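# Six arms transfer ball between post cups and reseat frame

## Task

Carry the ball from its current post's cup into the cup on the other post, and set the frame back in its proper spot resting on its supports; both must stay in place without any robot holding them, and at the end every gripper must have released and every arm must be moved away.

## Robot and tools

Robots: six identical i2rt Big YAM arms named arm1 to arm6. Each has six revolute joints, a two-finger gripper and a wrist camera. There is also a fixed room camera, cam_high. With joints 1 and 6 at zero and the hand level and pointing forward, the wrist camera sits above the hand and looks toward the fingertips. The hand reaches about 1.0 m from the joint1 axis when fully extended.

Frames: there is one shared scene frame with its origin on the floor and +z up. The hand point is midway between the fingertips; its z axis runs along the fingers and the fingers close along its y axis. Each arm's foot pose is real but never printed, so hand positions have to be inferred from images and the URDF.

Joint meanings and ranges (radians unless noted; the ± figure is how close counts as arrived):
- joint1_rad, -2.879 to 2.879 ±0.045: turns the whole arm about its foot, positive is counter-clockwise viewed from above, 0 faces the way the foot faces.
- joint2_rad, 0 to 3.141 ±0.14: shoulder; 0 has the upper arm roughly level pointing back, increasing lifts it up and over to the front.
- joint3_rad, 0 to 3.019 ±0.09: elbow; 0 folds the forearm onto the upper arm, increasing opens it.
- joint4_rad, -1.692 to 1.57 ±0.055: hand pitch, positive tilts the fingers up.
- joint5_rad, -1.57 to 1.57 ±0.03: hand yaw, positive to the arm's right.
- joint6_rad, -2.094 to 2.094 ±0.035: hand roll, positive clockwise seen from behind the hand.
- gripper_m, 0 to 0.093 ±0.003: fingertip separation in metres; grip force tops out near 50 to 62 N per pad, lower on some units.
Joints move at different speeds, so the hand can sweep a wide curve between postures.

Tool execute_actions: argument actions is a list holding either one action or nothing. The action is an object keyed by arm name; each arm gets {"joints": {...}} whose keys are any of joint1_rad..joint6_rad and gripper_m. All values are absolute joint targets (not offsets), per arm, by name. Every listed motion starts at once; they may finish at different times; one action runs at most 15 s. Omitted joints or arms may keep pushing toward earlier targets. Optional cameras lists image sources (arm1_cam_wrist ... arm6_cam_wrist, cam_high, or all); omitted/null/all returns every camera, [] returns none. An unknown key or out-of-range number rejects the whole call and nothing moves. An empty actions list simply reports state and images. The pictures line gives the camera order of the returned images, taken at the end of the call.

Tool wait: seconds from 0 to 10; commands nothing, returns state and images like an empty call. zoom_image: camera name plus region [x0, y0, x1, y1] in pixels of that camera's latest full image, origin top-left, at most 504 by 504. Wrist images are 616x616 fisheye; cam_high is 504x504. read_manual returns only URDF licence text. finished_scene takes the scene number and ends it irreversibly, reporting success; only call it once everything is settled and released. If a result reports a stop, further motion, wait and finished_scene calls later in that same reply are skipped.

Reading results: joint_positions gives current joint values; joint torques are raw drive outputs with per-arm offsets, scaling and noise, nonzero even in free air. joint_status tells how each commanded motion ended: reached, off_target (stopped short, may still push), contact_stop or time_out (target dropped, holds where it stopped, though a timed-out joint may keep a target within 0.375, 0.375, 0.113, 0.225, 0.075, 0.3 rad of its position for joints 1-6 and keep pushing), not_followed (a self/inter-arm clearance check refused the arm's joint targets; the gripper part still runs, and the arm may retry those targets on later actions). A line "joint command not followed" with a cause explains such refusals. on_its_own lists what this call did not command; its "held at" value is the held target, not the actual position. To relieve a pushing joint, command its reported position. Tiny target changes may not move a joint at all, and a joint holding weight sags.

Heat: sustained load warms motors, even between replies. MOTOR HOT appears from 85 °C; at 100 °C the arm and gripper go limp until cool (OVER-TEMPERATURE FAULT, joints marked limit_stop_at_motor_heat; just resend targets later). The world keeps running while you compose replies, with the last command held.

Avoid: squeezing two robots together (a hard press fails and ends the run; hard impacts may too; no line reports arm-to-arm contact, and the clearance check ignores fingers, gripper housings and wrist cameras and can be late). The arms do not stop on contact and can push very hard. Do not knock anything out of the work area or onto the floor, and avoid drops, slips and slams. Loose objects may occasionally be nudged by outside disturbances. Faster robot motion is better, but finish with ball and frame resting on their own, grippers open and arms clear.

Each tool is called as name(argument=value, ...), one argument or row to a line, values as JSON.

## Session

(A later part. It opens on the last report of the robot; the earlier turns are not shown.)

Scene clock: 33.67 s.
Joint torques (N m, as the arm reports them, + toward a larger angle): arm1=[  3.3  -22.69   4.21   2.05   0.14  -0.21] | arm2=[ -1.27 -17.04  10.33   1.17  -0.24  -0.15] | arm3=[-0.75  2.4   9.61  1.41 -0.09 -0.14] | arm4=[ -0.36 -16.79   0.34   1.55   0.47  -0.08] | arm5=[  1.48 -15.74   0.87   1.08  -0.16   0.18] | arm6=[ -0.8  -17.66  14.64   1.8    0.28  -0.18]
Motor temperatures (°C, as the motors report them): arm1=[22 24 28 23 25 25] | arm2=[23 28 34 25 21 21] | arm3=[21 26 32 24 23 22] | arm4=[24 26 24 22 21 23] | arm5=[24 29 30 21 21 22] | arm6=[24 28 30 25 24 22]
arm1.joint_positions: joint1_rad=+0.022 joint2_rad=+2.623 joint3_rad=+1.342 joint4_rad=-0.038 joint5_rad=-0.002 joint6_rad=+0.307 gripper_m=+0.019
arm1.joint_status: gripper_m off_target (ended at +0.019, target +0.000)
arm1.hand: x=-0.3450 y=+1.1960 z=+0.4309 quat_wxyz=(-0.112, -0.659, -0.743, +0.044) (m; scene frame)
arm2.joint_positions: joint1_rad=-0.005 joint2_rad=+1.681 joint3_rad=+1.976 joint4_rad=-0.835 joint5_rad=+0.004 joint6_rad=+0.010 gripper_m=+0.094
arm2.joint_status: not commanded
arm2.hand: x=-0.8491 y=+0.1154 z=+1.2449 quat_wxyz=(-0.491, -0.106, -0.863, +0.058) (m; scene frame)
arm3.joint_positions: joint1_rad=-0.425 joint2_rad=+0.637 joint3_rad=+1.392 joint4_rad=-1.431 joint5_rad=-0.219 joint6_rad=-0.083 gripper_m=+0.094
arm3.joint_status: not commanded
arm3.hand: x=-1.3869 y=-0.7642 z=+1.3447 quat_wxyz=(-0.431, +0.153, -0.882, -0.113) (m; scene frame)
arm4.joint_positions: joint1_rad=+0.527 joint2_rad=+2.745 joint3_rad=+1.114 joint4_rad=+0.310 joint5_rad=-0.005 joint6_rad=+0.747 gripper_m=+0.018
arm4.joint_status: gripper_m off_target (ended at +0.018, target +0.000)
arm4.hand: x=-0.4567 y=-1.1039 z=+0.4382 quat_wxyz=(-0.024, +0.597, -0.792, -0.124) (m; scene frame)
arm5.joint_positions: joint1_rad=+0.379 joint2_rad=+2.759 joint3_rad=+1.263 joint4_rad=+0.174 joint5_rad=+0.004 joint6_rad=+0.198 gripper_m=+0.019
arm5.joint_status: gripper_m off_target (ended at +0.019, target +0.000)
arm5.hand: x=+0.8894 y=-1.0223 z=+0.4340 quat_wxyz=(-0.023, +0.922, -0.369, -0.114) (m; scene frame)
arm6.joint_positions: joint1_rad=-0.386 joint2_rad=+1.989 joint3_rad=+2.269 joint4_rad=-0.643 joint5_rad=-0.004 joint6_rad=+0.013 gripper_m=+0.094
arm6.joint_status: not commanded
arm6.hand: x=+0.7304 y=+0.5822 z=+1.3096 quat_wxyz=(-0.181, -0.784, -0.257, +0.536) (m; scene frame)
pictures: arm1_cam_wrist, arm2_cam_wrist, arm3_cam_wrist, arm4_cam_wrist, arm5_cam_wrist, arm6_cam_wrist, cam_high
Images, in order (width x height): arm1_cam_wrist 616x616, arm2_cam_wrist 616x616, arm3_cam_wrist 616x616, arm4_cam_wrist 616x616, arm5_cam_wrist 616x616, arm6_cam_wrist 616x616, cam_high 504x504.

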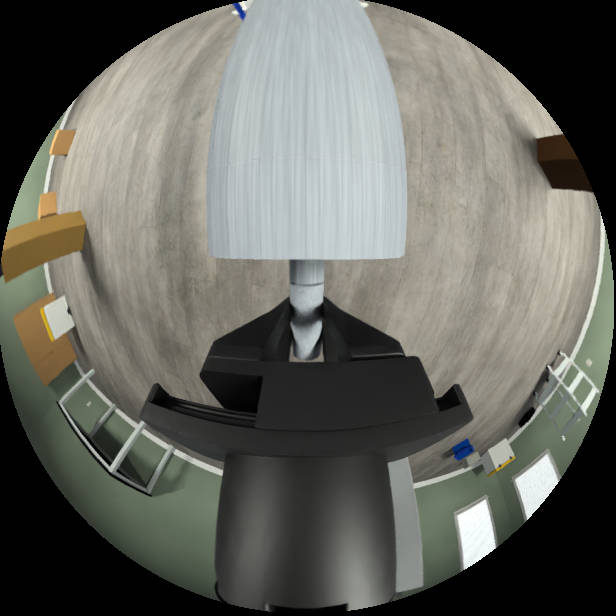

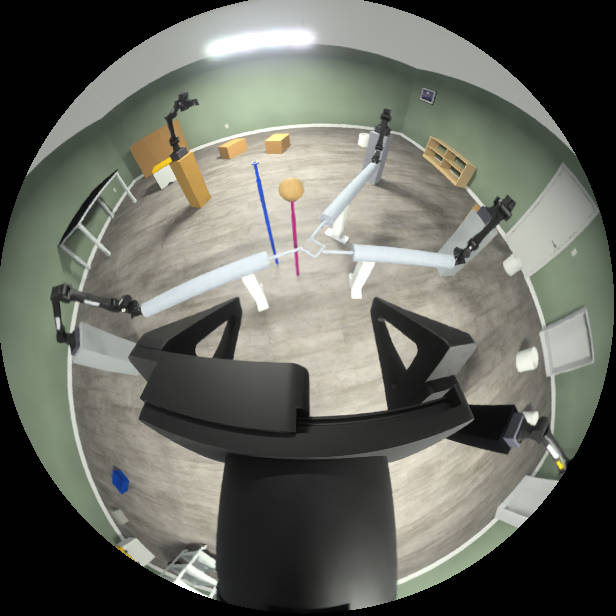

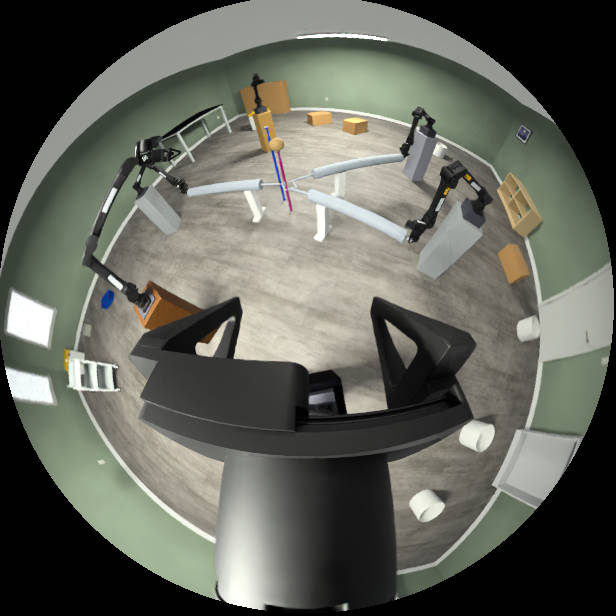

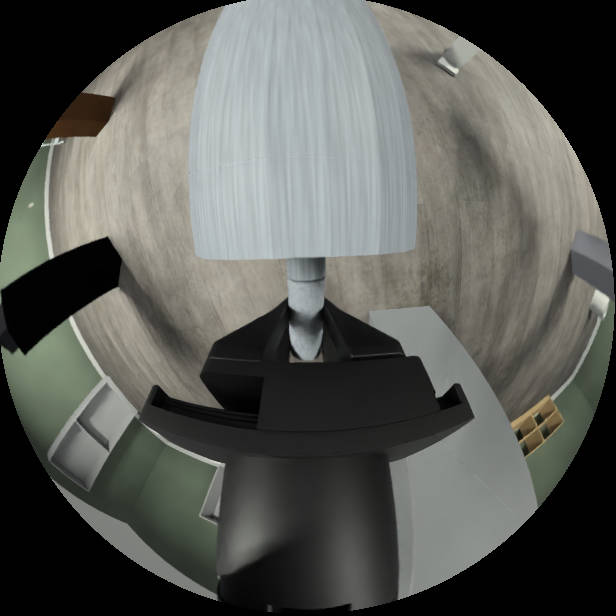

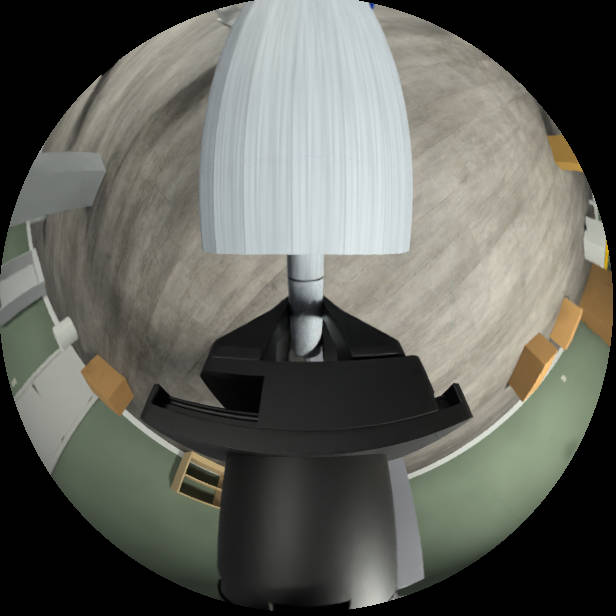

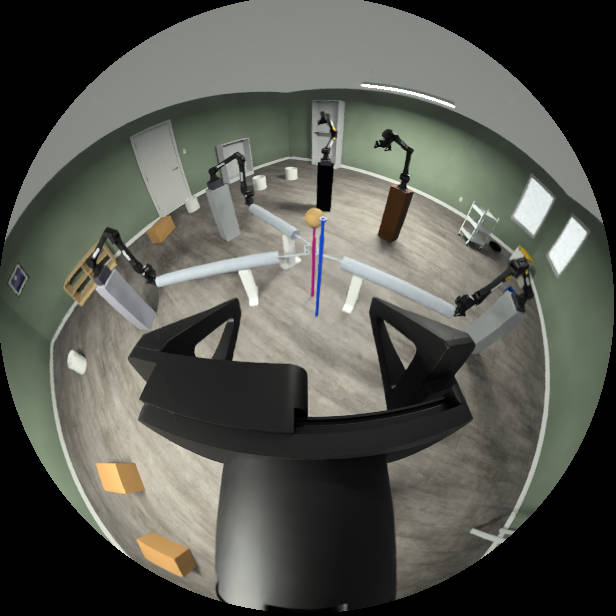

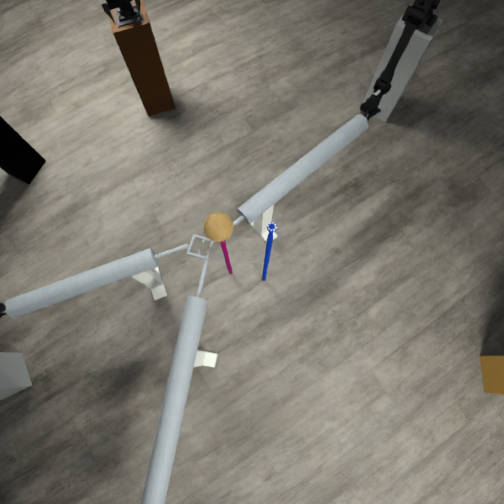

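execute_actions(
  actions=[
    {"arm1":{"joints":{"joint2_rad":2.447,"joint3_rad":1.26,"joint4_rad":-0.113}},"arm4":{"joints":{"joint2_rad":2.56,"joint3_rad":0.994,"joint4_rad":0.25}},"arm5":{"joints":{"joint2_rad":2.582,"joint3_rad":1.145,"joint4_rad":0.122}}},
  ],
  cameras=[],
)

execute_actions(
  actions=[
    {"arm1":{"joints":{"joint1_rad":0.098,"joint2_rad":2.231,"joint3_rad":1.172,"joint4_rad":-0.238,"joint6_rad":0.385}},"arm4":{"joints":{"joint1_rad":0.445,"joint2_rad":2.315,"joint3_rad":0.918,"joint4_rad":0.082,"joint6_rad":0.655}},"arm5":{"joints":{"joint1_rad":0.297,"joint2_rad":2.338,"joint3_rad":1.01,"joint4_rad":0.013,"joint6_rad":0.108}}},
  ],
  cameras=[],
)

execute_actions(
  actions=[
    {"arm1":{"joints":{"joint1_rad":0.17,"joint2_rad":2.014,"joint3_rad":1.105,"joint4_rad":-0.387,"joint6_rad":0.46}},"arm4":{"joints":{"joint1_rad":0.36,"joint2_rad":2.069,"joint3_rad":0.871,"joint4_rad":-0.114,"joint6_rad":0.57}},"arm5":{"joints":{"joint1_rad":0.214,"joint2_rad":2.093,"joint3_rad":0.902,"joint4_rad":-0.12,"joint6_rad":0.023}}},
  ],
  cameras=["arm2_cam_wrist","arm6_cam_wrist"],
)

zoom_image(
  camera="arm2_cam_wrist",
  region=[240, 150, 340, 250],
)

zoom_image(
  camera="arm6_cam_wrist",
  region=[265, 185, 365, 285],
)

Scene clock: 59.13 s.
Joint torques (N m, as the arm reports them, + toward a larger angle): arm1=[  3.45 -25.36   3.91   0.64  -0.08  -0.22] | arm2=[ -1.62 -17.34  10.34   1.17  -0.25  -0.21] | arm3=[-0.74  2.39  9.61  1.41 -0.09 -0.14] | arm4=[ -0.3  -18.28   0.66   0.41   0.41  -0.1 ] | arm5=[  1.31 -17.68   0.82  -0.01  -0.15   0.15] | arm6=[ -0.31 -18.44  14.68   1.7    0.2   -0.17]
Motor temperatures (°C, as the motors report them): arm1=[22 25 28 23 25 25] | arm2=[23 29 35 25 21 21] | arm3=[21 26 32 24 23 22] | arm4=[24 27 24 22 21 23] | arm5=[24 30 30 21 21 22] | arm6=[24 29 31 25 24 22]
arm1.joint_positions: joint1_rad=+0.022 joint2_rad=+2.478 joint3_rad=+1.255 joint4_rad=-0.101 joint5_rad=+0.001 joint6_rad=+0.305 gripper_m=+0.019
arm1.joint_status: all done
arm1.hand: x=-0.3463 y=+1.1969 z=+0.4889 quat_wxyz=(-0.110, -0.658, -0.743, +0.044) (m; scene frame)
arm2.joint_positions: joint1_rad=-0.005 joint2_rad=+1.681 joint3_rad=+1.976 joint4_rad=-0.835 joint5_rad=+0.004 joint6_rad=+0.010 gripper_m=+0.094
arm2.joint_status: not commanded
arm2.hand: x=-0.8491 y=+0.1154 z=+1.2449 quat_wxyz=(-0.491, -0.106, -0.863, +0.058) (m; scene frame)
arm3.joint_positions: joint1_rad=-0.425 joint2_rad=+0.637 joint3_rad=+1.392 joint4_rad=-1.431 joint5_rad=-0.219 joint6_rad=-0.083 gripper_m=+0.094
arm3.joint_status: not commanded
arm3.hand: x=-1.3869 y=-0.7642 z=+1.3447 quat_wxyz=(-0.431, +0.153, -0.882, -0.113) (m; scene frame)
arm4.joint_positions: joint1_rad=+0.529 joint2_rad=+2.578 joint3_rad=+0.999 joint4_rad=+0.264 joint5_rad=-0.004 joint6_rad=+0.750 gripper_m=+0.018
arm4.joint_status: all done
arm4.hand: x=-0.4583 y=-1.1031 z=+0.4990 quat_wxyz=(-0.024, +0.597, -0.792, -0.127) (m; scene frame)
arm5.joint_positions: joint1_rad=+0.379 joint2_rad=+2.601 joint3_rad=+1.150 joint4_rad=+0.134 joint5_rad=+0.005 joint6_rad=+0.197 gripper_m=+0.019
arm5.joint_status: all done
arm5.hand: x=+0.8879 y=-1.0212 z=+0.4940 quat_wxyz=(-0.024, +0.922, -0.369, -0.116) (m; scene frame)
arm6.joint_positions: joint1_rad=-0.386 joint2_rad=+1.989 joint3_rad=+2.269 joint4_rad=-0.643 joint5_rad=-0.004 joint6_rad=+0.013 gripper_m=+0.094
arm6.joint_status: not commanded
arm6.hand: x=+0.7304 y=+0.5822 z=+1.3096 quat_wxyz=(-0.181, -0.784, -0.257, +0.536) (m; scene frame)
pictures: none
No camera images: the call's "cameras" was empty. Leave "cameras" out to get every camera's image.

Scene clock: 60.17 s.
Joint torques (N m, as the arm reports them, + toward a larger angle): arm1=[  2.27 -24.41   5.39   0.74  -0.19  -0.15] | arm2=[ -1.12 -17.31  10.27   1.31  -0.23  -0.18] | arm3=[-0.77  2.39  9.6   1.41 -0.09 -0.14] | arm4=[ -0.1  -18.68   2.18   0.47   0.33  -0.06] | arm5=[  0.86 -16.76   1.63   0.19   0.22   0.01] | arm6=[  0.34 -18.19  14.63   1.79   0.31  -0.18]
Motor temperatures (°C, as the motors report them): arm1=[22 25 28 23 25 25] | arm2=[23 29 35 25 21 21] | arm3=[21 26 32 24 23 22] | arm4=[24 27 24 22 21 23] | arm5=[24 30 30 21 21 22] | arm6=[24 29 31 25 24 22]
arm1.joint_positions: joint1_rad=+0.101 joint2_rad=+2.265 joint3_rad=+1.154 joint4_rad=-0.232 joint5_rad=+0.005 joint6_rad=+0.383 gripper_m=+0.019
arm1.joint_status: all done
arm1.hand: x=-0.3138 y=+1.2248 z=+0.5726 quat_wxyz=(-0.103, -0.659, -0.744, +0.034) (m; scene frame)
arm2.joint_positions: joint1_rad=-0.005 joint2_rad=+1.681 joint3_rad=+1.976 joint4_rad=-0.835 joint5_rad=+0.004 joint6_rad=+0.010 gripper_m=+0.094
arm2.joint_status: not commanded
arm2.hand: x=-0.8491 y=+0.1154 z=+1.2449 quat_wxyz=(-0.491, -0.106, -0.863, +0.058) (m; scene frame)
arm3.joint_positions: joint1_rad=-0.425 joint2_rad=+0.637 joint3_rad=+1.392 joint4_rad=-1.431 joint5_rad=-0.219 joint6_rad=-0.083 gripper_m=+0.094
arm3.joint_status: not commanded
arm3.hand: x=-1.3869 y=-0.7642 z=+1.3447 quat_wxyz=(-0.431, +0.153, -0.882, -0.113) (m; scene frame)
arm4.joint_positions: joint1_rad=+0.437 joint2_rad=+2.337 joint3_rad=+0.919 joint4_rad=+0.093 joint5_rad=-0.003 joint6_rad=+0.661 gripper_m=+0.018
arm4.joint_status: all done
arm4.hand: x=-0.4270 y=-1.0738 z=+0.5841 quat_wxyz=(-0.035, +0.596, -0.793, -0.120) (m; scene frame)
arm5.joint_positions: joint1_rad=+0.292 joint2_rad=+2.360 joint3_rad=+1.009 joint4_rad=+0.022 joint5_rad=-0.004 joint6_rad=+0.105 gripper_m=+0.019
arm5.joint_status: all done
arm5.hand: x=+0.9170 y=-0.9921 z=+0.5816 quat_wxyz=(-0.028, +0.924, -0.366, -0.108) (m; scene frame)
arm6.joint_positions: joint1_rad=-0.386 joint2_rad=+1.989 joint3_rad=+2.269 joint4_rad=-0.643 joint5_rad=-0.004 joint6_rad=+0.013 gripper_m=+0.094
arm6.joint_status: not commanded
arm6.hand: x=+0.7304 y=+0.5822 z=+1.3096 quat_wxyz=(-0.181, -0.784, -0.257, +0.536) (m; scene frame)
pictures: none
No camera images: the call's "cameras" was empty. Leave "cameras" out to get every camera's image.

Scene clock: 61.17 s.
Joint torques (N m, as the arm reports them, + toward a larger angle): arm1=[  3.45 -22.79   6.14   0.84  -0.49  -0.04] | arm2=[ -1.25 -17.37  10.3    1.23  -0.26  -0.2 ] | arm3=[-0.76  2.42  9.61  1.41 -0.09 -0.14] | arm4=[  0.18 -17.5    3.63   0.45   0.42  -0.07] | arm5=[  0.58 -16.05   2.38   0.16   0.24   0.04] | arm6=[ -0.28 -18.76  14.57   1.57   0.29  -0.14]
Motor temperatures (°C, as the motors report them): arm1=[22 25 28 23 25 25] | arm2=[23 29 35 25 21 21] | arm3=[21 26 33 24 23 22] | arm4=[24 27 24 22 21 23] | arm5=[24 30 30 21 21 22] | arm6=[24 29 31 25 24 22]
arm1.joint_positions: joint1_rad=+0.169 joint2_rad=+2.041 joint3_rad=+1.089 joint4_rad=-0.380 joint5_rad=+0.012 joint6_rad=+0.450 gripper_m=+0.019
arm1.joint_status: all done
arm1.hand: x=-0.2876 y=+1.2481 z=+0.6642 quat_wxyz=(-0.110, -0.659, -0.744, +0.032) (m; scene frame)
arm2.joint_positions: joint1_rad=-0.005 joint2_rad=+1.681 joint3_rad=+1.976 joint4_rad=-0.835 joint5_rad=+0.004 joint6_rad=+0.010 gripper_m=+0.094
arm2.joint_status: not commanded
arm2.hand: x=-0.8491 y=+0.1154 z=+1.2449 quat_wxyz=(-0.491, -0.106, -0.863, +0.058) (m; scene frame)
arm3.joint_positions: joint1_rad=-0.425 joint2_rad=+0.637 joint3_rad=+1.392 joint4_rad=-1.431 joint5_rad=-0.219 joint6_rad=-0.083 gripper_m=+0.094
arm3.joint_status: not commanded
arm3.hand: x=-1.3869 y=-0.7642 z=+1.3447 quat_wxyz=(-0.431, +0.153, -0.882, -0.113) (m; scene frame)
arm4.joint_positions: joint1_rad=+0.352 joint2_rad=+2.088 joint3_rad=+0.874 joint4_rad=-0.101 joint5_rad=-0.004 joint6_rad=+0.576 gripper_m=+0.018
arm4.joint_status: all done
arm4.hand: x=-0.3954 y=-1.0502 z=+0.6744 quat_wxyz=(-0.046, +0.596, -0.793, -0.121) (m; scene frame)
arm5.joint_positions: joint1_rad=+0.208 joint2_rad=+2.109 joint3_rad=+0.905 joint4_rad=-0.109 joint5_rad=-0.005 joint6_rad=+0.019 gripper_m=+0.019
arm5.joint_status: all done
arm5.hand: x=+0.9463 y=-0.9645 z=+0.6708 quat_wxyz=(-0.040, +0.923, -0.365, -0.113) (m; scene frame)
arm6.joint_positions: joint1_rad=-0.386 joint2_rad=+1.989 joint3_rad=+2.269 joint4_rad=-0.643 joint5_rad=-0.004 joint6_rad=+0.013 gripper_m=+0.094
arm6.joint_status: not commanded
arm6.hand: x=+0.7304 y=+0.5822 z=+1.3096 quat_wxyz=(-0.181, -0.784, -0.257, +0.536) (m; scene frame)
pictures: arm2_cam_wrist, arm6_cam_wrist
Images, in order (width x height): arm2_cam_wrist 616x616, arm6_cam_wrist 616x616.

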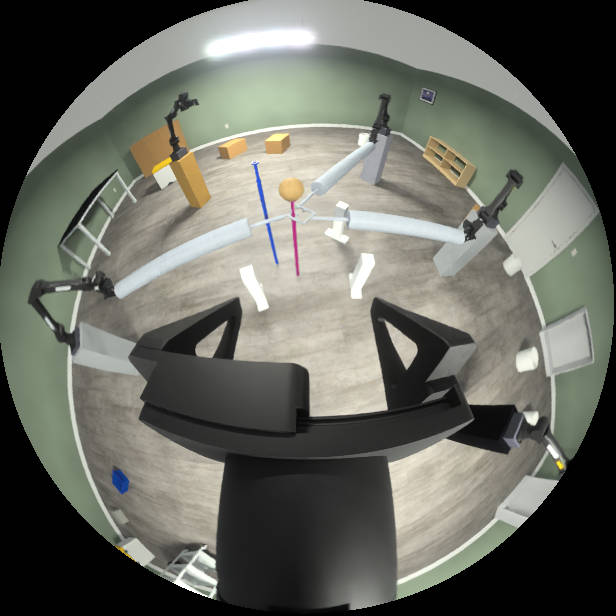

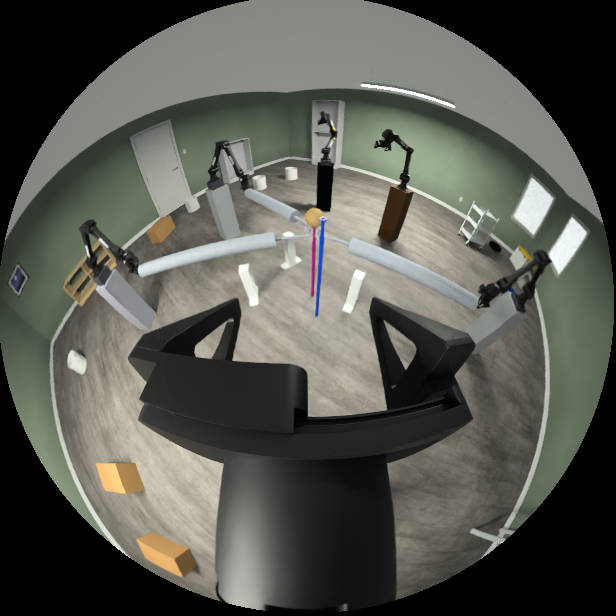

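Region (240, 150, 340, 250) of arm2_cam_wrist's 616x616 image, scaled by 5.040, with more detail than that image has.

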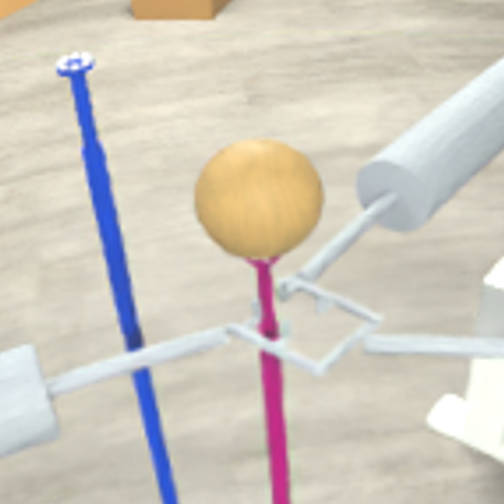

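Region (265, 185, 365, 285) of arm6_cam_wrist's 616x616 image, scaled by 5.040, with more detail than that image has.

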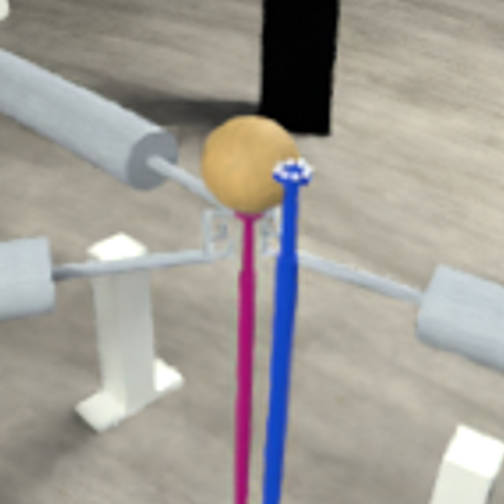

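execute_actions(
  actions=[
    {"arm1":{"joints":{"joint1_rad":0.238,"joint2_rad":2.009,"joint3_rad":1.095,"joint4_rad":-0.382,"joint6_rad":0.525}},"arm4":{"joints":{"joint1_rad":0.29,"joint2_rad":2.085,"joint3_rad":0.92,"joint4_rad":-0.145,"joint6_rad":0.505}},"arm5":{"joints":{"joint1_rad":0.138,"joint2_rad":2.088,"joint3_rad":0.889,"joint4_rad":-0.112,"joint6_rad":-0.052}}},
  ],
  cameras=["arm2_cam_wrist","arm6_cam_wrist"],
)

zoom_image(
  camera="arm2_cam_wrist",
  region=[240,150,340,250],
)

zoom_image(
  camera="arm6_cam_wrist",
  region=[265,185,365,285],
)

Scene clock: 80.97 s.
Joint torques (N m, as the arm reports them, + toward a larger angle): arm1=[  3.22 -23.68   5.46   1.1   -0.62   0.05] | arm2=[ -1.82 -16.53  10.27   1.23  -0.23  -0.19] | arm3=[-0.74  2.4   9.6   1.41 -0.09 -0.14] | arm4=[ -0.11 -17.36   5.22   0.07   0.39  -0.04] | arm5=[  0.28 -15.95   2.16   0.49   0.44   0.01] | arm6=[ -0.5  -18.26  14.58   1.73   0.29  -0.13]
Motor temperatures (°C, as the motors report them): arm1=[22 25 28 23 25 25] | arm2=[23 29 36 25 21 21] | arm3=[21 26 33 24 23 22] | arm4=[24 27 24 22 21 23] | arm5=[24 30 29 21 21 22] | arm6=[24 29 31 25 24 22]
arm1.joint_positions: joint1_rad=+0.228 joint2_rad=+2.041 joint3_rad=+1.089 joint4_rad=-0.380 joint5_rad=+0.017 joint6_rad=+0.509 gripper_m=+0.019
arm1.joint_status: all done
arm1.hand: x=-0.2627 y=+1.2656 z=+0.6643 quat_wxyz=(-0.111, -0.659, -0.744, +0.027) (m; scene frame)
arm2.joint_positions: joint1_rad=-0.005 joint2_rad=+1.681 joint3_rad=+1.976 joint4_rad=-0.835 joint5_rad=+0.004 joint6_rad=+0.010 gripper_m=+0.094
arm2.joint_status: not commanded
arm2.hand: x=-0.8491 y=+0.1154 z=+1.2449 quat_wxyz=(-0.491, -0.106, -0.863, +0.058) (m; scene frame)
arm3.joint_positions: joint1_rad=-0.425 joint2_rad=+0.637 joint3_rad=+1.392 joint4_rad=-1.431 joint5_rad=-0.219 joint6_rad=-0.083 gripper_m=+0.094
arm3.joint_status: not commanded
arm3.hand: x=-1.3869 y=-0.7642 z=+1.3447 quat_wxyz=(-0.431, +0.153, -0.882, -0.113) (m; scene frame)
arm4.joint_positions: joint1_rad=+0.283 joint2_rad=+2.098 joint3_rad=+0.904 joint4_rad=-0.124 joint5_rad=-0.004 joint6_rad=+0.508 gripper_m=+0.018
arm4.joint_status: all done
arm4.hand: x=-0.3663 y=-1.0328 z=+0.6747 quat_wxyz=(-0.053, +0.595, -0.793, -0.117) (m; scene frame)
arm5.joint_positions: joint1_rad=+0.135 joint2_rad=+2.109 joint3_rad=+0.894 joint4_rad=-0.109 joint5_rad=-0.009 joint6_rad=-0.054 gripper_m=+0.019
arm5.joint_status: all done
arm5.hand: x=+0.9745 y=-0.9449 z=+0.6688 quat_wxyz=(-0.045, +0.924, -0.365, -0.106) (m; scene frame)
arm6.joint_positions: joint1_rad=-0.386 joint2_rad=+1.989 joint3_rad=+2.269 joint4_rad=-0.643 joint5_rad=-0.004 joint6_rad=+0.013 gripper_m=+0.094
arm6.joint_status: not commanded
arm6.hand: x=+0.7304 y=+0.5822 z=+1.3096 quat_wxyz=(-0.181, -0.784, -0.257, +0.536) (m; scene frame)
pictures: arm2_cam_wrist, arm6_cam_wrist
Images, in order (width x height): arm2_cam_wrist 616x616, arm6_cam_wrist 616x616.

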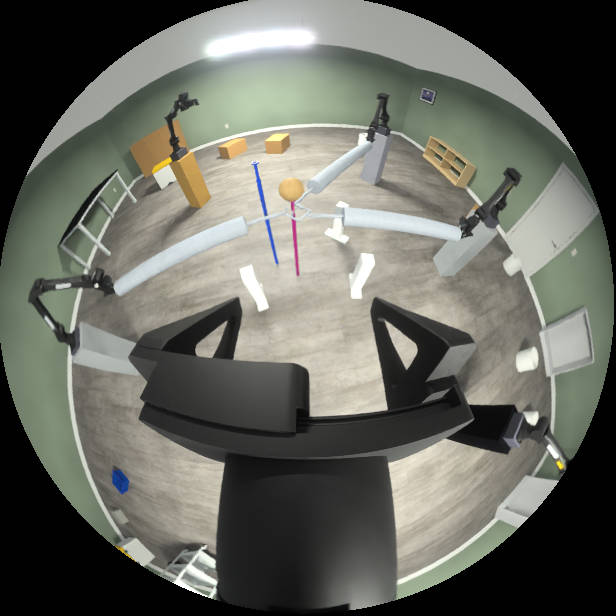

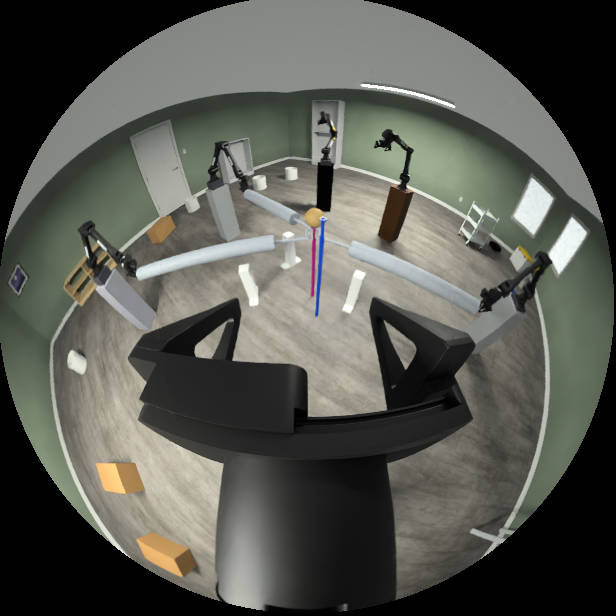

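Region (240, 150, 340, 250) of arm2_cam_wrist's 616x616 image, scaled by 5.040, with more detail than that image has.

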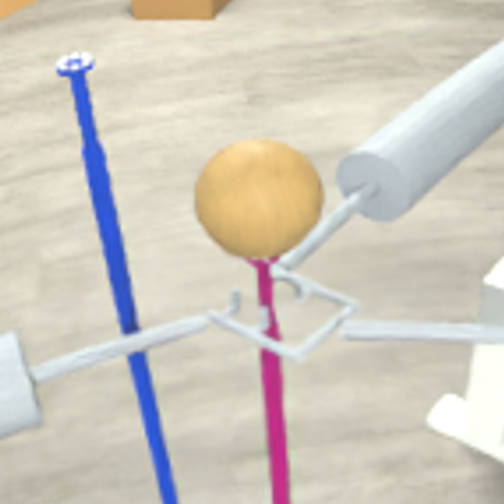

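Region (265, 185, 365, 285) of arm6_cam_wrist's 616x616 image, scaled by 5.040, with more detail than that image has.

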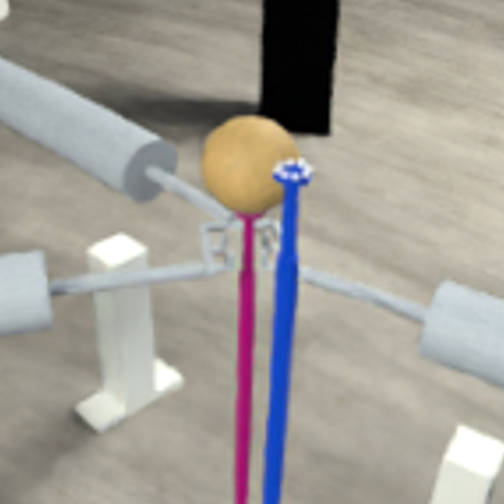

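execute_actions(
  actions=[
    {"arm1":{"joints":{"joint1_rad":0.24,"joint2_rad":1.88,"joint3_rad":1.085,"joint4_rad":-0.5}},"arm4":{"joints":{"joint1_rad":0.298,"joint2_rad":1.945,"joint3_rad":0.928,"joint4_rad":-0.28}},"arm5":{"joints":{"joint2_rad":1.94,"joint3_rad":0.885,"joint4_rad":-0.25}}},
  ],
  cameras=["arm2_cam_wrist","arm6_cam_wrist"],
)

zoom_image(
  camera="arm2_cam_wrist",
  region=[240,150,340,250],
)

zoom_image(
  camera="arm6_cam_wrist",
  region=[265,185,365,285],
)

Scene clock: 86.73 s.
Joint torques (N m, as the arm reports them, + toward a larger angle): arm1=[  3.06 -22.65   6.68   0.7   -0.54   0.03] | arm2=[ -1.55 -17.58  10.46   1.2   -0.21  -0.18] | arm3=[-0.76  2.41  9.6   1.41 -0.09 -0.14] | arm4=[ -0.27 -17.95   6.11   0.31   0.38  -0.08] | arm5=[  1.15 -15.35   3.32   0.15   0.31   0.01] | arm6=[ -0.76 -18.24  14.65   1.76   0.19  -0.15]
Motor temperatures (°C, as the motors report them): arm1=[22 25 28 23 25 25] | arm2=[23 29 36 25 21 21] | arm3=[21 26 33 24 23 22] | arm4=[24 27 24 22 21 23] | arm5=[24 30 29 21 22 22] | arm6=[24 29 32 25 24 22]
arm1.joint_positions: joint1_rad=+0.228 joint2_rad=+1.911 joint3_rad=+1.070 joint4_rad=-0.490 joint5_rad=+0.014 joint6_rad=+0.511 gripper_m=+0.019
arm1.joint_status: all done
arm1.hand: x=-0.2673 y=+1.2718 z=+0.7185 quat_wxyz=(-0.113, -0.659, -0.743, +0.026) (m; scene frame)
arm2.joint_positions: joint1_rad=-0.005 joint2_rad=+1.681 joint3_rad=+1.976 joint4_rad=-0.835 joint5_rad=+0.004 joint6_rad=+0.010 gripper_m=+0.094
arm2.joint_status: not commanded
arm2.hand: x=-0.8491 y=+0.1154 z=+1.2449 quat_wxyz=(-0.491, -0.106, -0.863, +0.058) (m; scene frame)
arm3.joint_positions: joint1_rad=-0.425 joint2_rad=+0.637 joint3_rad=+1.392 joint4_rad=-1.431 joint5_rad=-0.219 joint6_rad=-0.083 gripper_m=+0.094
arm3.joint_status: not commanded
arm3.hand: x=-1.3869 y=-0.7642 z=+1.3447 quat_wxyz=(-0.431, +0.153, -0.882, -0.113) (m; scene frame)
arm4.joint_positions: joint1_rad=+0.291 joint2_rad=+1.968 joint3_rad=+0.914 joint4_rad=-0.264 joint5_rad=-0.004 joint6_rad=+0.513 gripper_m=+0.018
arm4.joint_status: all done
arm4.hand: x=-0.3723 y=-1.0260 z=+0.7279 quat_wxyz=(-0.053, +0.597, -0.792, -0.117) (m; scene frame)
arm5.joint_positions: joint1_rad=+0.135 joint2_rad=+1.955 joint3_rad=+0.888 joint4_rad=-0.238 joint5_rad=-0.007 joint6_rad=-0.055 gripper_m=+0.019
arm5.joint_status: all done
arm5.hand: x=+0.9681 y=-0.9379 z=+0.7288 quat_wxyz=(-0.050, +0.923, -0.364, -0.114) (m; scene frame)
arm6.joint_positions: joint1_rad=-0.386 joint2_rad=+1.989 joint3_rad=+2.269 joint4_rad=-0.643 joint5_rad=-0.004 joint6_rad=+0.013 gripper_m=+0.094
arm6.joint_status: not commanded
arm6.hand: x=+0.7304 y=+0.5822 z=+1.3096 quat_wxyz=(-0.181, -0.784, -0.257, +0.536) (m; scene frame)
pictures: arm2_cam_wrist, arm6_cam_wrist
Images, in order (width x height): arm2_cam_wrist 616x616, arm6_cam_wrist 616x616.

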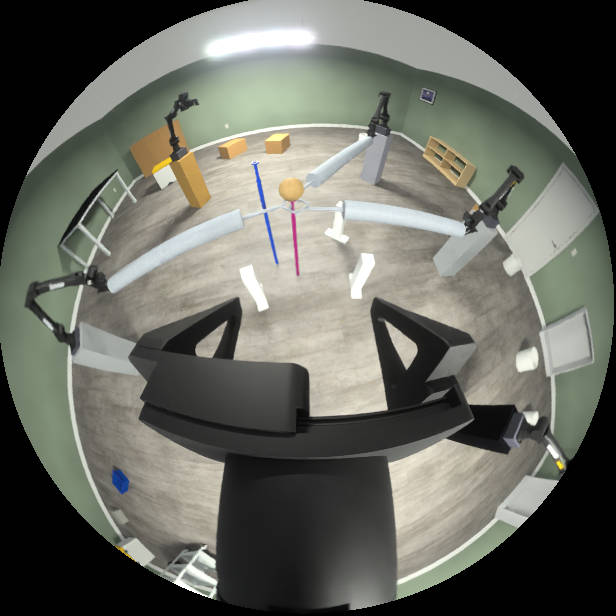

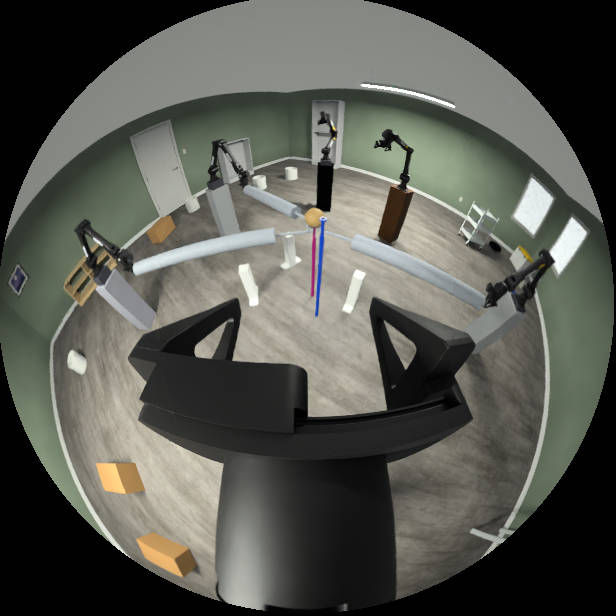

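Region (240, 150, 340, 250) of arm2_cam_wrist's 616x616 image, scaled by 5.040, with more detail than that image has.

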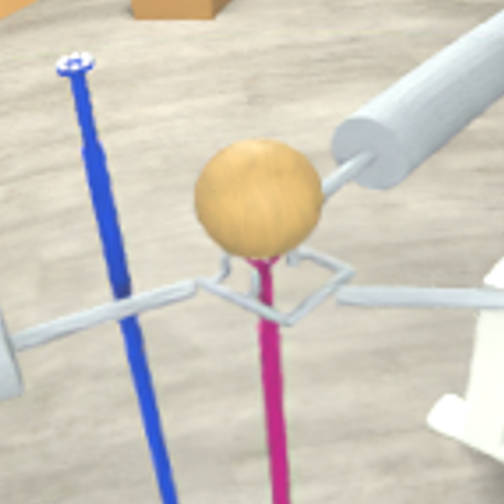

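Region (265, 185, 365, 285) of arm6_cam_wrist's 616x616 image, scaled by 5.040, with more detail than that image has.

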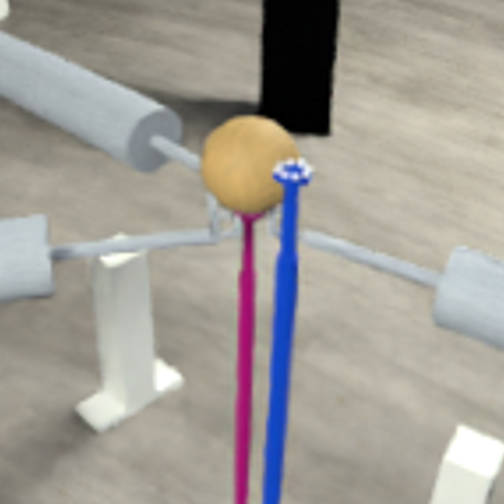

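execute_actions(
  actions=[
    {"arm1":{"joints":{"joint2_rad":1.768,"joint3_rad":1.14,"joint4_rad":-0.65}},"arm4":{"joints":{"joint2_rad":1.795,"joint3_rad":0.935,"joint4_rad":-0.436}},"arm5":{"joints":{"joint2_rad":1.793,"joint3_rad":0.895,"joint4_rad":-0.41}}},
  ],
  cameras=["arm2_cam_wrist"],
)

zoom_image(
  camera="arm2_cam_wrist",
  region=[240,130,340,230],
)

Scene clock: 94.30 s.
Joint torques (N m, as the arm reports them, + toward a larger angle): arm1=[  3.25 -21.9    9.11  -0.29  -0.75   0.01] | arm2=[ -1.08 -17.51  10.32   1.15  -0.24  -0.17] | arm3=[-0.75  2.44  9.61  1.4  -0.09 -0.14] | arm4=[ -0.08 -17.52   7.59  -0.04   0.24  -0.07] | arm5=[  0.45 -14.62   5.17  -0.24   0.17   0.01] | arm6=[ -0.72 -19.2   14.69   1.67   0.26  -0.23]
Motor temperatures (°C, as the motors report them): arm1=[22 25 29 23 26 25] | arm2=[23 29 36 25 21 21] | arm3=[21 26 33 24 23 22] | arm4=[24 27 24 22 21 23] | arm5=[24 30 30 21 22 22] | arm6=[24 29 32 25 24 22]
arm1.joint_positions: joint1_rad=+0.228 joint2_rad=+1.810 joint3_rad=+1.101 joint4_rad=-0.619 joint5_rad=+0.018 joint6_rad=+0.511 gripper_m=+0.019
arm1.joint_status: all done
arm1.hand: x=-0.2672 y=+1.2694 z=+0.7723 quat_wxyz=(-0.114, -0.659, -0.743, +0.028) (m; scene frame)
arm2.joint_positions: joint1_rad=-0.005 joint2_rad=+1.681 joint3_rad=+1.976 joint4_rad=-0.835 joint5_rad=+0.004 joint6_rad=+0.010 gripper_m=+0.094
arm2.joint_status: not commanded
arm2.hand: x=-0.8491 y=+0.1154 z=+1.2449 quat_wxyz=(-0.491, -0.106, -0.863, +0.058) (m; scene frame)
arm3.joint_positions: joint1_rad=-0.425 joint2_rad=+0.637 joint3_rad=+1.392 joint4_rad=-1.431 joint5_rad=-0.219 joint6_rad=-0.083 gripper_m=+0.094
arm3.joint_status: not commanded
arm3.hand: x=-1.3869 y=-0.7642 z=+1.3447 quat_wxyz=(-0.431, +0.153, -0.882, -0.113) (m; scene frame)
arm4.joint_positions: joint1_rad=+0.290 joint2_rad=+1.821 joint3_rad=+0.914 joint4_rad=-0.413 joint5_rad=-0.001 joint6_rad=+0.512 gripper_m=+0.018
arm4.joint_status: all done
arm4.hand: x=-0.3708 y=-1.0294 z=+0.7862 quat_wxyz=(-0.054, +0.597, -0.792, -0.116) (m; scene frame)
arm5.joint_positions: joint1_rad=+0.135 joint2_rad=+1.806 joint3_rad=+0.888 joint4_rad=-0.387 joint5_rad=-0.004 joint6_rad=-0.056 gripper_m=+0.019
arm5.joint_status: all done
arm5.hand: x=+0.9695 y=-0.9391 z=+0.7869 quat_wxyz=(-0.052, +0.923, -0.363, -0.114) (m; scene frame)
arm6.joint_positions: joint1_rad=-0.386 joint2_rad=+1.989 joint3_rad=+2.269 joint4_rad=-0.643 joint5_rad=-0.004 joint6_rad=+0.013 gripper_m=+0.094
arm6.joint_status: not commanded
arm6.hand: x=+0.7304 y=+0.5822 z=+1.3096 quat_wxyz=(-0.181, -0.784, -0.257, +0.536) (m; scene frame)
pictures: arm2_cam_wrist
Images, in order (width x height): arm2_cam_wrist 616x616.

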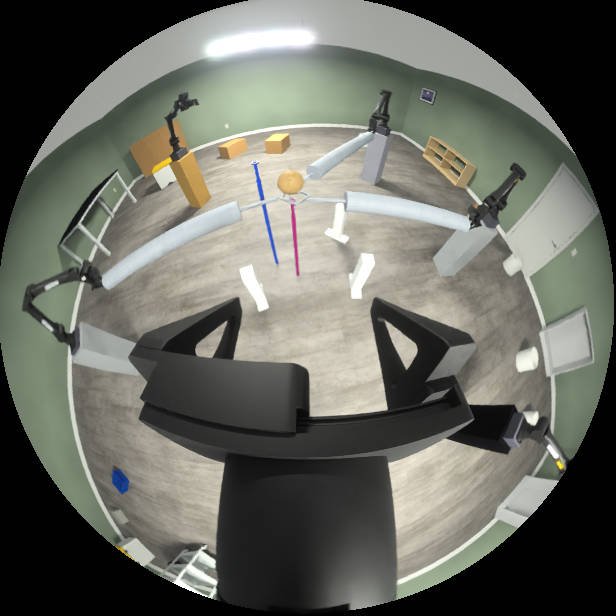

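Region (240, 130, 340, 230) of arm2_cam_wrist's 616x616 image, scaled by 5.040, with more detail than that image has.

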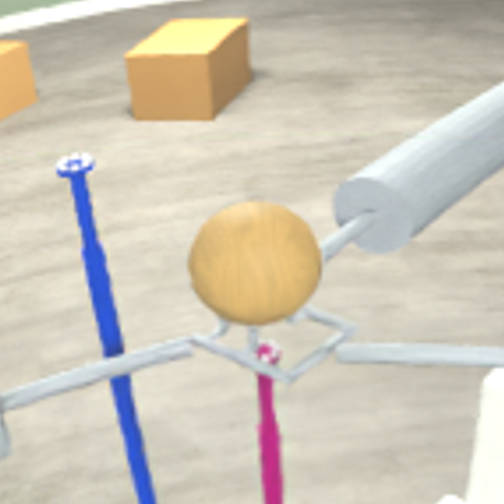

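execute_actions(
  actions=[
    {"arm1":{"joints":{"joint2_rad":1.643,"joint3_rad":1.245,"joint4_rad":-0.855}},"arm4":{"joints":{"joint2_rad":1.628,"joint3_rad":1.0,"joint4_rad":-0.657}},"arm5":{"joints":{"joint2_rad":1.625,"joint3_rad":0.96,"joint4_rad":-0.636}}},
  ],
  cameras=[],
)

execute_actions(
  actions=[
    {"arm1":{"joints":{"joint1_rad":0.33,"joint2_rad":1.568,"joint3_rad":1.348,"joint4_rad":-1.03,"joint6_rad":0.62}},"arm4":{"joints":{"joint1_rad":0.216,"joint2_rad":1.582,"joint3_rad":1.162,"joint4_rad":-0.86,"joint6_rad":0.428}},"arm5":{"joints":{"joint1_rad":0.043,"joint2_rad":1.518,"joint3_rad":1.055,"joint4_rad":-0.832,"joint6_rad":-0.151}}},
  ],
  cameras=[],
)

execute_actions(
  actions=[
    {"arm1":{"joints":{"joint1_rad":0.41,"joint2_rad":1.53,"joint3_rad":1.49,"joint4_rad":-1.21,"joint6_rad":0.7}},"arm4":{"joints":{"joint1_rad":0.152,"joint2_rad":1.58,"joint3_rad":1.357,"joint4_rad":-1.056,"joint6_rad":0.362}},"arm5":{"joints":{"joint1_rad":-0.045,"joint2_rad":1.46,"joint3_rad":1.192,"joint4_rad":-1.024,"joint6_rad":-0.242}}},
  ],
  cameras=["arm2_cam_wrist","arm6_cam_wrist"],
)

zoom_image(
  camera="arm2_cam_wrist",
  region=[215,110,315,210],
)

zoom_image(
  camera="arm6_cam_wrist",
  region=[265,150,365,250],
)

Scene clock: 107.30 s.
Joint torques (N m, as the arm reports them, + toward a larger angle): arm1=[  3.49 -21.95  10.93  -0.48  -0.72   0.02] | arm2=[ -1.48 -17.15  10.22   1.23  -0.27  -0.17] | arm3=[-0.77  2.46  9.61  1.42 -0.09 -0.14] | arm4=[  0.06 -16.14  10.78  -0.27   0.08  -0.06] | arm5=[  0.27 -13.3    7.95  -0.68   0.29   0.06] | arm6=[ -1.01 -19.24  14.88   1.77   0.2   -0.16]
Motor temperatures (°C, as the motors report them): arm1=[22 25 30 23 26 25] | arm2=[23 29 36 25 21 21] | arm3=[21 25 33 24 23 22] | arm4=[24 27 25 22 21 23] | arm5=[24 30 30 21 21 22] | arm6=[24 30 32 25 24 22]
arm1.joint_positions: joint1_rad=+0.228 joint2_rad=+1.689 joint3_rad=+1.194 joint4_rad=-0.825 joint5_rad=+0.019 joint6_rad=+0.511 gripper_m=+0.019
arm1.joint_status: all done
arm1.hand: x=-0.2651 y=+1.2647 z=+0.8565 quat_wxyz=(-0.118, -0.659, -0.742, +0.030) (m; scene frame)
arm2.joint_positions: joint1_rad=-0.005 joint2_rad=+1.681 joint3_rad=+1.976 joint4_rad=-0.835 joint5_rad=+0.004 joint6_rad=+0.010 gripper_m=+0.094
arm2.joint_status: not commanded
arm2.hand: x=-0.8491 y=+0.1154 z=+1.2449 quat_wxyz=(-0.491, -0.106, -0.863, +0.058) (m; scene frame)
arm3.joint_positions: joint1_rad=-0.425 joint2_rad=+0.637 joint3_rad=+1.392 joint4_rad=-1.431 joint5_rad=-0.219 joint6_rad=-0.083 gripper_m=+0.094
arm3.joint_status: not commanded
arm3.hand: x=-1.3869 y=-0.7642 z=+1.3447 quat_wxyz=(-0.431, +0.153, -0.882, -0.113) (m; scene frame)
arm4.joint_positions: joint1_rad=+0.289 joint2_rad=+1.652 joint3_rad=+0.952 joint4_rad=-0.628 joint5_rad=+0.002 joint6_rad=+0.510 gripper_m=+0.018
arm4.joint_status: all done
arm4.hand: x=-0.3687 y=-1.0357 z=+0.8625 quat_wxyz=(-0.054, +0.597, -0.793, -0.111) (m; scene frame)
arm5.joint_positions: joint1_rad=+0.136 joint2_rad=+1.633 joint3_rad=+0.929 joint4_rad=-0.605 joint5_rad=-0.006 joint6_rad=-0.056 gripper_m=+0.019
arm5.joint_status: all done
arm5.hand: x=+0.9714 y=-0.9427 z=+0.8641 quat_wxyz=(-0.050, +0.924, -0.363, -0.112) (m; scene frame)
arm6.joint_positions: joint1_rad=-0.386 joint2_rad=+1.989 joint3_rad=+2.269 joint4_rad=-0.643 joint5_rad=-0.004 joint6_rad=+0.013 gripper_m=+0.094
arm6.joint_status: not commanded
arm6.hand: x=+0.7304 y=+0.5822 z=+1.3096 quat_wxyz=(-0.181, -0.784, -0.257, +0.536) (m; scene frame)
pictures: none
No camera images: the call's "cameras" was empty. Leave "cameras" out to get every camera's image.

Scene clock: 108.30 s.
Joint torques (N m, as the arm reports them, + toward a larger angle): arm1=[  2.94 -23.28  12.46  -0.62  -0.88   0.03] | arm2=[ -1.92 -17.22  10.36   1.32  -0.21  -0.17] | arm3=[-0.74  2.45  9.62  1.4  -0.09 -0.14] | arm4=[  0.09 -18.59  12.19  -0.35   0.19  -0.01] | arm5=[  0.71 -13.05   9.36  -0.64   0.3   -0.01] | arm6=[ -0.29 -18.35  14.57   1.67   0.24  -0.17]
Motor temperatures (°C, as the motors report them): arm1=[22 25 31 23 26 25] | arm2=[23 29 36 25 21 21] | arm3=[21 25 33 24 23 22] | arm4=[24 27 26 22 21 23] | arm5=[24 30 30 21 21 22] | arm6=[24 30 32 25 24 22]
arm1.joint_positions: joint1_rad=+0.319 joint2_rad=+1.622 joint3_rad=+1.286 joint4_rad=-0.995 joint5_rad=+0.022 joint6_rad=+0.607 gripper_m=+0.019
arm1.joint_status: all done
arm1.hand: x=-0.2298 y=+1.2961 z=+0.9182 quat_wxyz=(-0.114, -0.661, -0.741, +0.019) (m; scene frame)
arm2.joint_positions: joint1_rad=-0.005 joint2_rad=+1.681 joint3_rad=+1.976 joint4_rad=-0.835 joint5_rad=+0.004 joint6_rad=+0.010 gripper_m=+0.094
arm2.joint_status: not commanded
arm2.hand: x=-0.8491 y=+0.1154 z=+1.2449 quat_wxyz=(-0.491, -0.106, -0.863, +0.058) (m; scene frame)
arm3.joint_positions: joint1_rad=-0.425 joint2_rad=+0.637 joint3_rad=+1.392 joint4_rad=-1.431 joint5_rad=-0.219 joint6_rad=-0.083 gripper_m=+0.094
arm3.joint_status: not commanded
arm3.hand: x=-1.3869 y=-0.7642 z=+1.3447 quat_wxyz=(-0.431, +0.153, -0.882, -0.113) (m; scene frame)
arm4.joint_positions: joint1_rad=+0.206 joint2_rad=+1.624 joint3_rad=+1.107 joint4_rad=-0.831 joint5_rad=+0.000 joint6_rad=+0.428 gripper_m=+0.018
arm4.joint_status: all done
arm4.hand: x=-0.3346 y=-1.0044 z=+0.9212 quat_wxyz=(-0.057, +0.597, -0.794, -0.099) (m; scene frame)
arm5.joint_positions: joint1_rad=+0.038 joint2_rad=+1.535 joint3_rad=+1.016 joint4_rad=-0.800 joint5_rad=-0.006 joint6_rad=-0.155 gripper_m=+0.019
arm5.joint_status: all done
arm5.hand: x=+1.0047 y=-0.9109 z=+0.9284 quat_wxyz=(-0.059, +0.924, -0.363, -0.102) (m; scene frame)
arm6.joint_positions: joint1_rad=-0.386 joint2_rad=+1.989 joint3_rad=+2.269 joint4_rad=-0.643 joint5_rad=-0.004 joint6_rad=+0.013 gripper_m=+0.094
arm6.joint_status: not commanded
arm6.hand: x=+0.7304 y=+0.5822 z=+1.3096 quat_wxyz=(-0.181, -0.784, -0.257, +0.536) (m; scene frame)
pictures: none
No camera images: the call's "cameras" was empty. Leave "cameras" out to get every camera's image.

Scene clock: 109.33 s.
Joint torques (N m, as the arm reports them, + toward a larger angle): arm1=[  3.72 -23.67  13.43  -0.51  -0.81  -0.01] | arm2=[ -1.34 -17.    10.47   1.17  -0.26  -0.21] | arm3=[-0.75  2.4   9.6   1.42 -0.09 -0.14] | arm4=[ -0.2  -19.62  14.04  -0.28   0.24  -0.04] | arm5=[  0.52 -14.64  10.46  -0.75   0.44  -0.04] | arm6=[ -0.51 -18.44  14.58   1.49   0.24  -0.15]
Motor temperatures (°C, as the motors report them): arm1=[22 25 31 23 26 25] | arm2=[23 29 36 25 21 21] | arm3=[21 25 33 24 23 22] | arm4=[24 27 26 22 21 23] | arm5=[24 30 31 21 21 22] | arm6=[24 30 32 25 24 22]
arm1.joint_positions: joint1_rad=+0.398 joint2_rad=+1.592 joint3_rad=+1.415 joint4_rad=-1.177 joint5_rad=+0.021 joint6_rad=+0.685 gripper_m=+0.019
arm1.joint_status: all done
arm1.hand: x=-0.2006 y=+1.3251 z=+0.9788 quat_wxyz=(-0.105, -0.662, -0.742, +0.009) (m; scene frame)
arm2.joint_positions: joint1_rad=-0.005 joint2_rad=+1.681 joint3_rad=+1.976 joint4_rad=-0.835 joint5_rad=+0.004 joint6_rad=+0.010 gripper_m=+0.094
arm2.joint_status: not commanded
arm2.hand: x=-0.8491 y=+0.1154 z=+1.2449 quat_wxyz=(-0.491, -0.106, -0.863, +0.058) (m; scene frame)
arm3.joint_positions: joint1_rad=-0.425 joint2_rad=+0.637 joint3_rad=+1.392 joint4_rad=-1.431 joint5_rad=-0.219 joint6_rad=-0.083 gripper_m=+0.094
arm3.joint_status: not commanded
arm3.hand: x=-1.3869 y=-0.7642 z=+1.3447 quat_wxyz=(-0.431, +0.153, -0.882, -0.113) (m; scene frame)
arm4.joint_positions: joint1_rad=+0.144 joint2_rad=+1.624 joint3_rad=+1.287 joint4_rad=-1.027 joint5_rad=-0.001 joint6_rad=+0.366 gripper_m=+0.018
arm4.joint_status: all done
arm4.hand: x=-0.3068 y=-0.9772 z=+0.9829 quat_wxyz=(-0.058, +0.598, -0.794, -0.088) (m; scene frame)
arm5.joint_positions: joint1_rad=-0.047 joint2_rad=+1.486 joint3_rad=+1.144 joint4_rad=-0.991 joint5_rad=-0.010 joint6_rad=-0.241 gripper_m=+0.019
arm5.joint_status: all done
arm5.hand: x=+1.0321 y=-0.8822 z=+0.9916 quat_wxyz=(-0.062, +0.925, -0.363, -0.092) (m; scene frame)
arm6.joint_positions: joint1_rad=-0.386 joint2_rad=+1.989 joint3_rad=+2.269 joint4_rad=-0.643 joint5_rad=-0.004 joint6_rad=+0.013 gripper_m=+0.094
arm6.joint_status: not commanded
arm6.hand: x=+0.7304 y=+0.5822 z=+1.3096 quat_wxyz=(-0.181, -0.784, -0.257, +0.536) (m; scene frame)
pictures: arm2_cam_wrist, arm6_cam_wrist
Images, in order (width x height): arm2_cam_wrist 616x616, arm6_cam_wrist 616x616.

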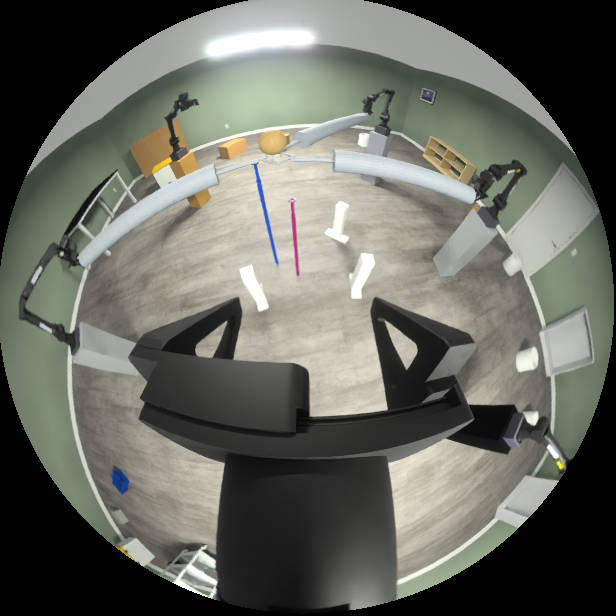

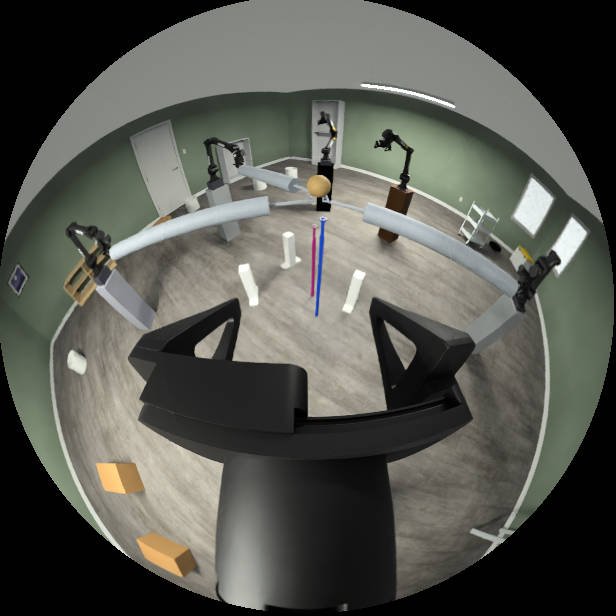

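Region (215, 110, 315, 210) of arm2_cam_wrist's 616x616 image, scaled by 5.040, with more detail than that image has.

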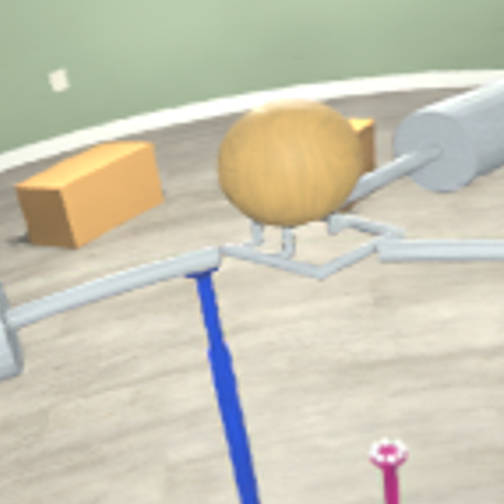

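Region (265, 150, 365, 250) of arm6_cam_wrist's 616x616 image, scaled by 5.040, with more detail than that image has.

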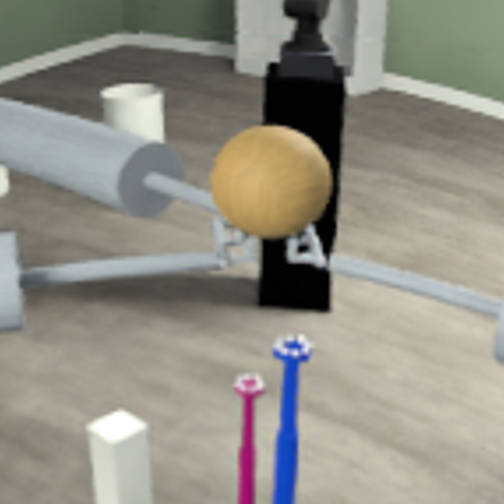

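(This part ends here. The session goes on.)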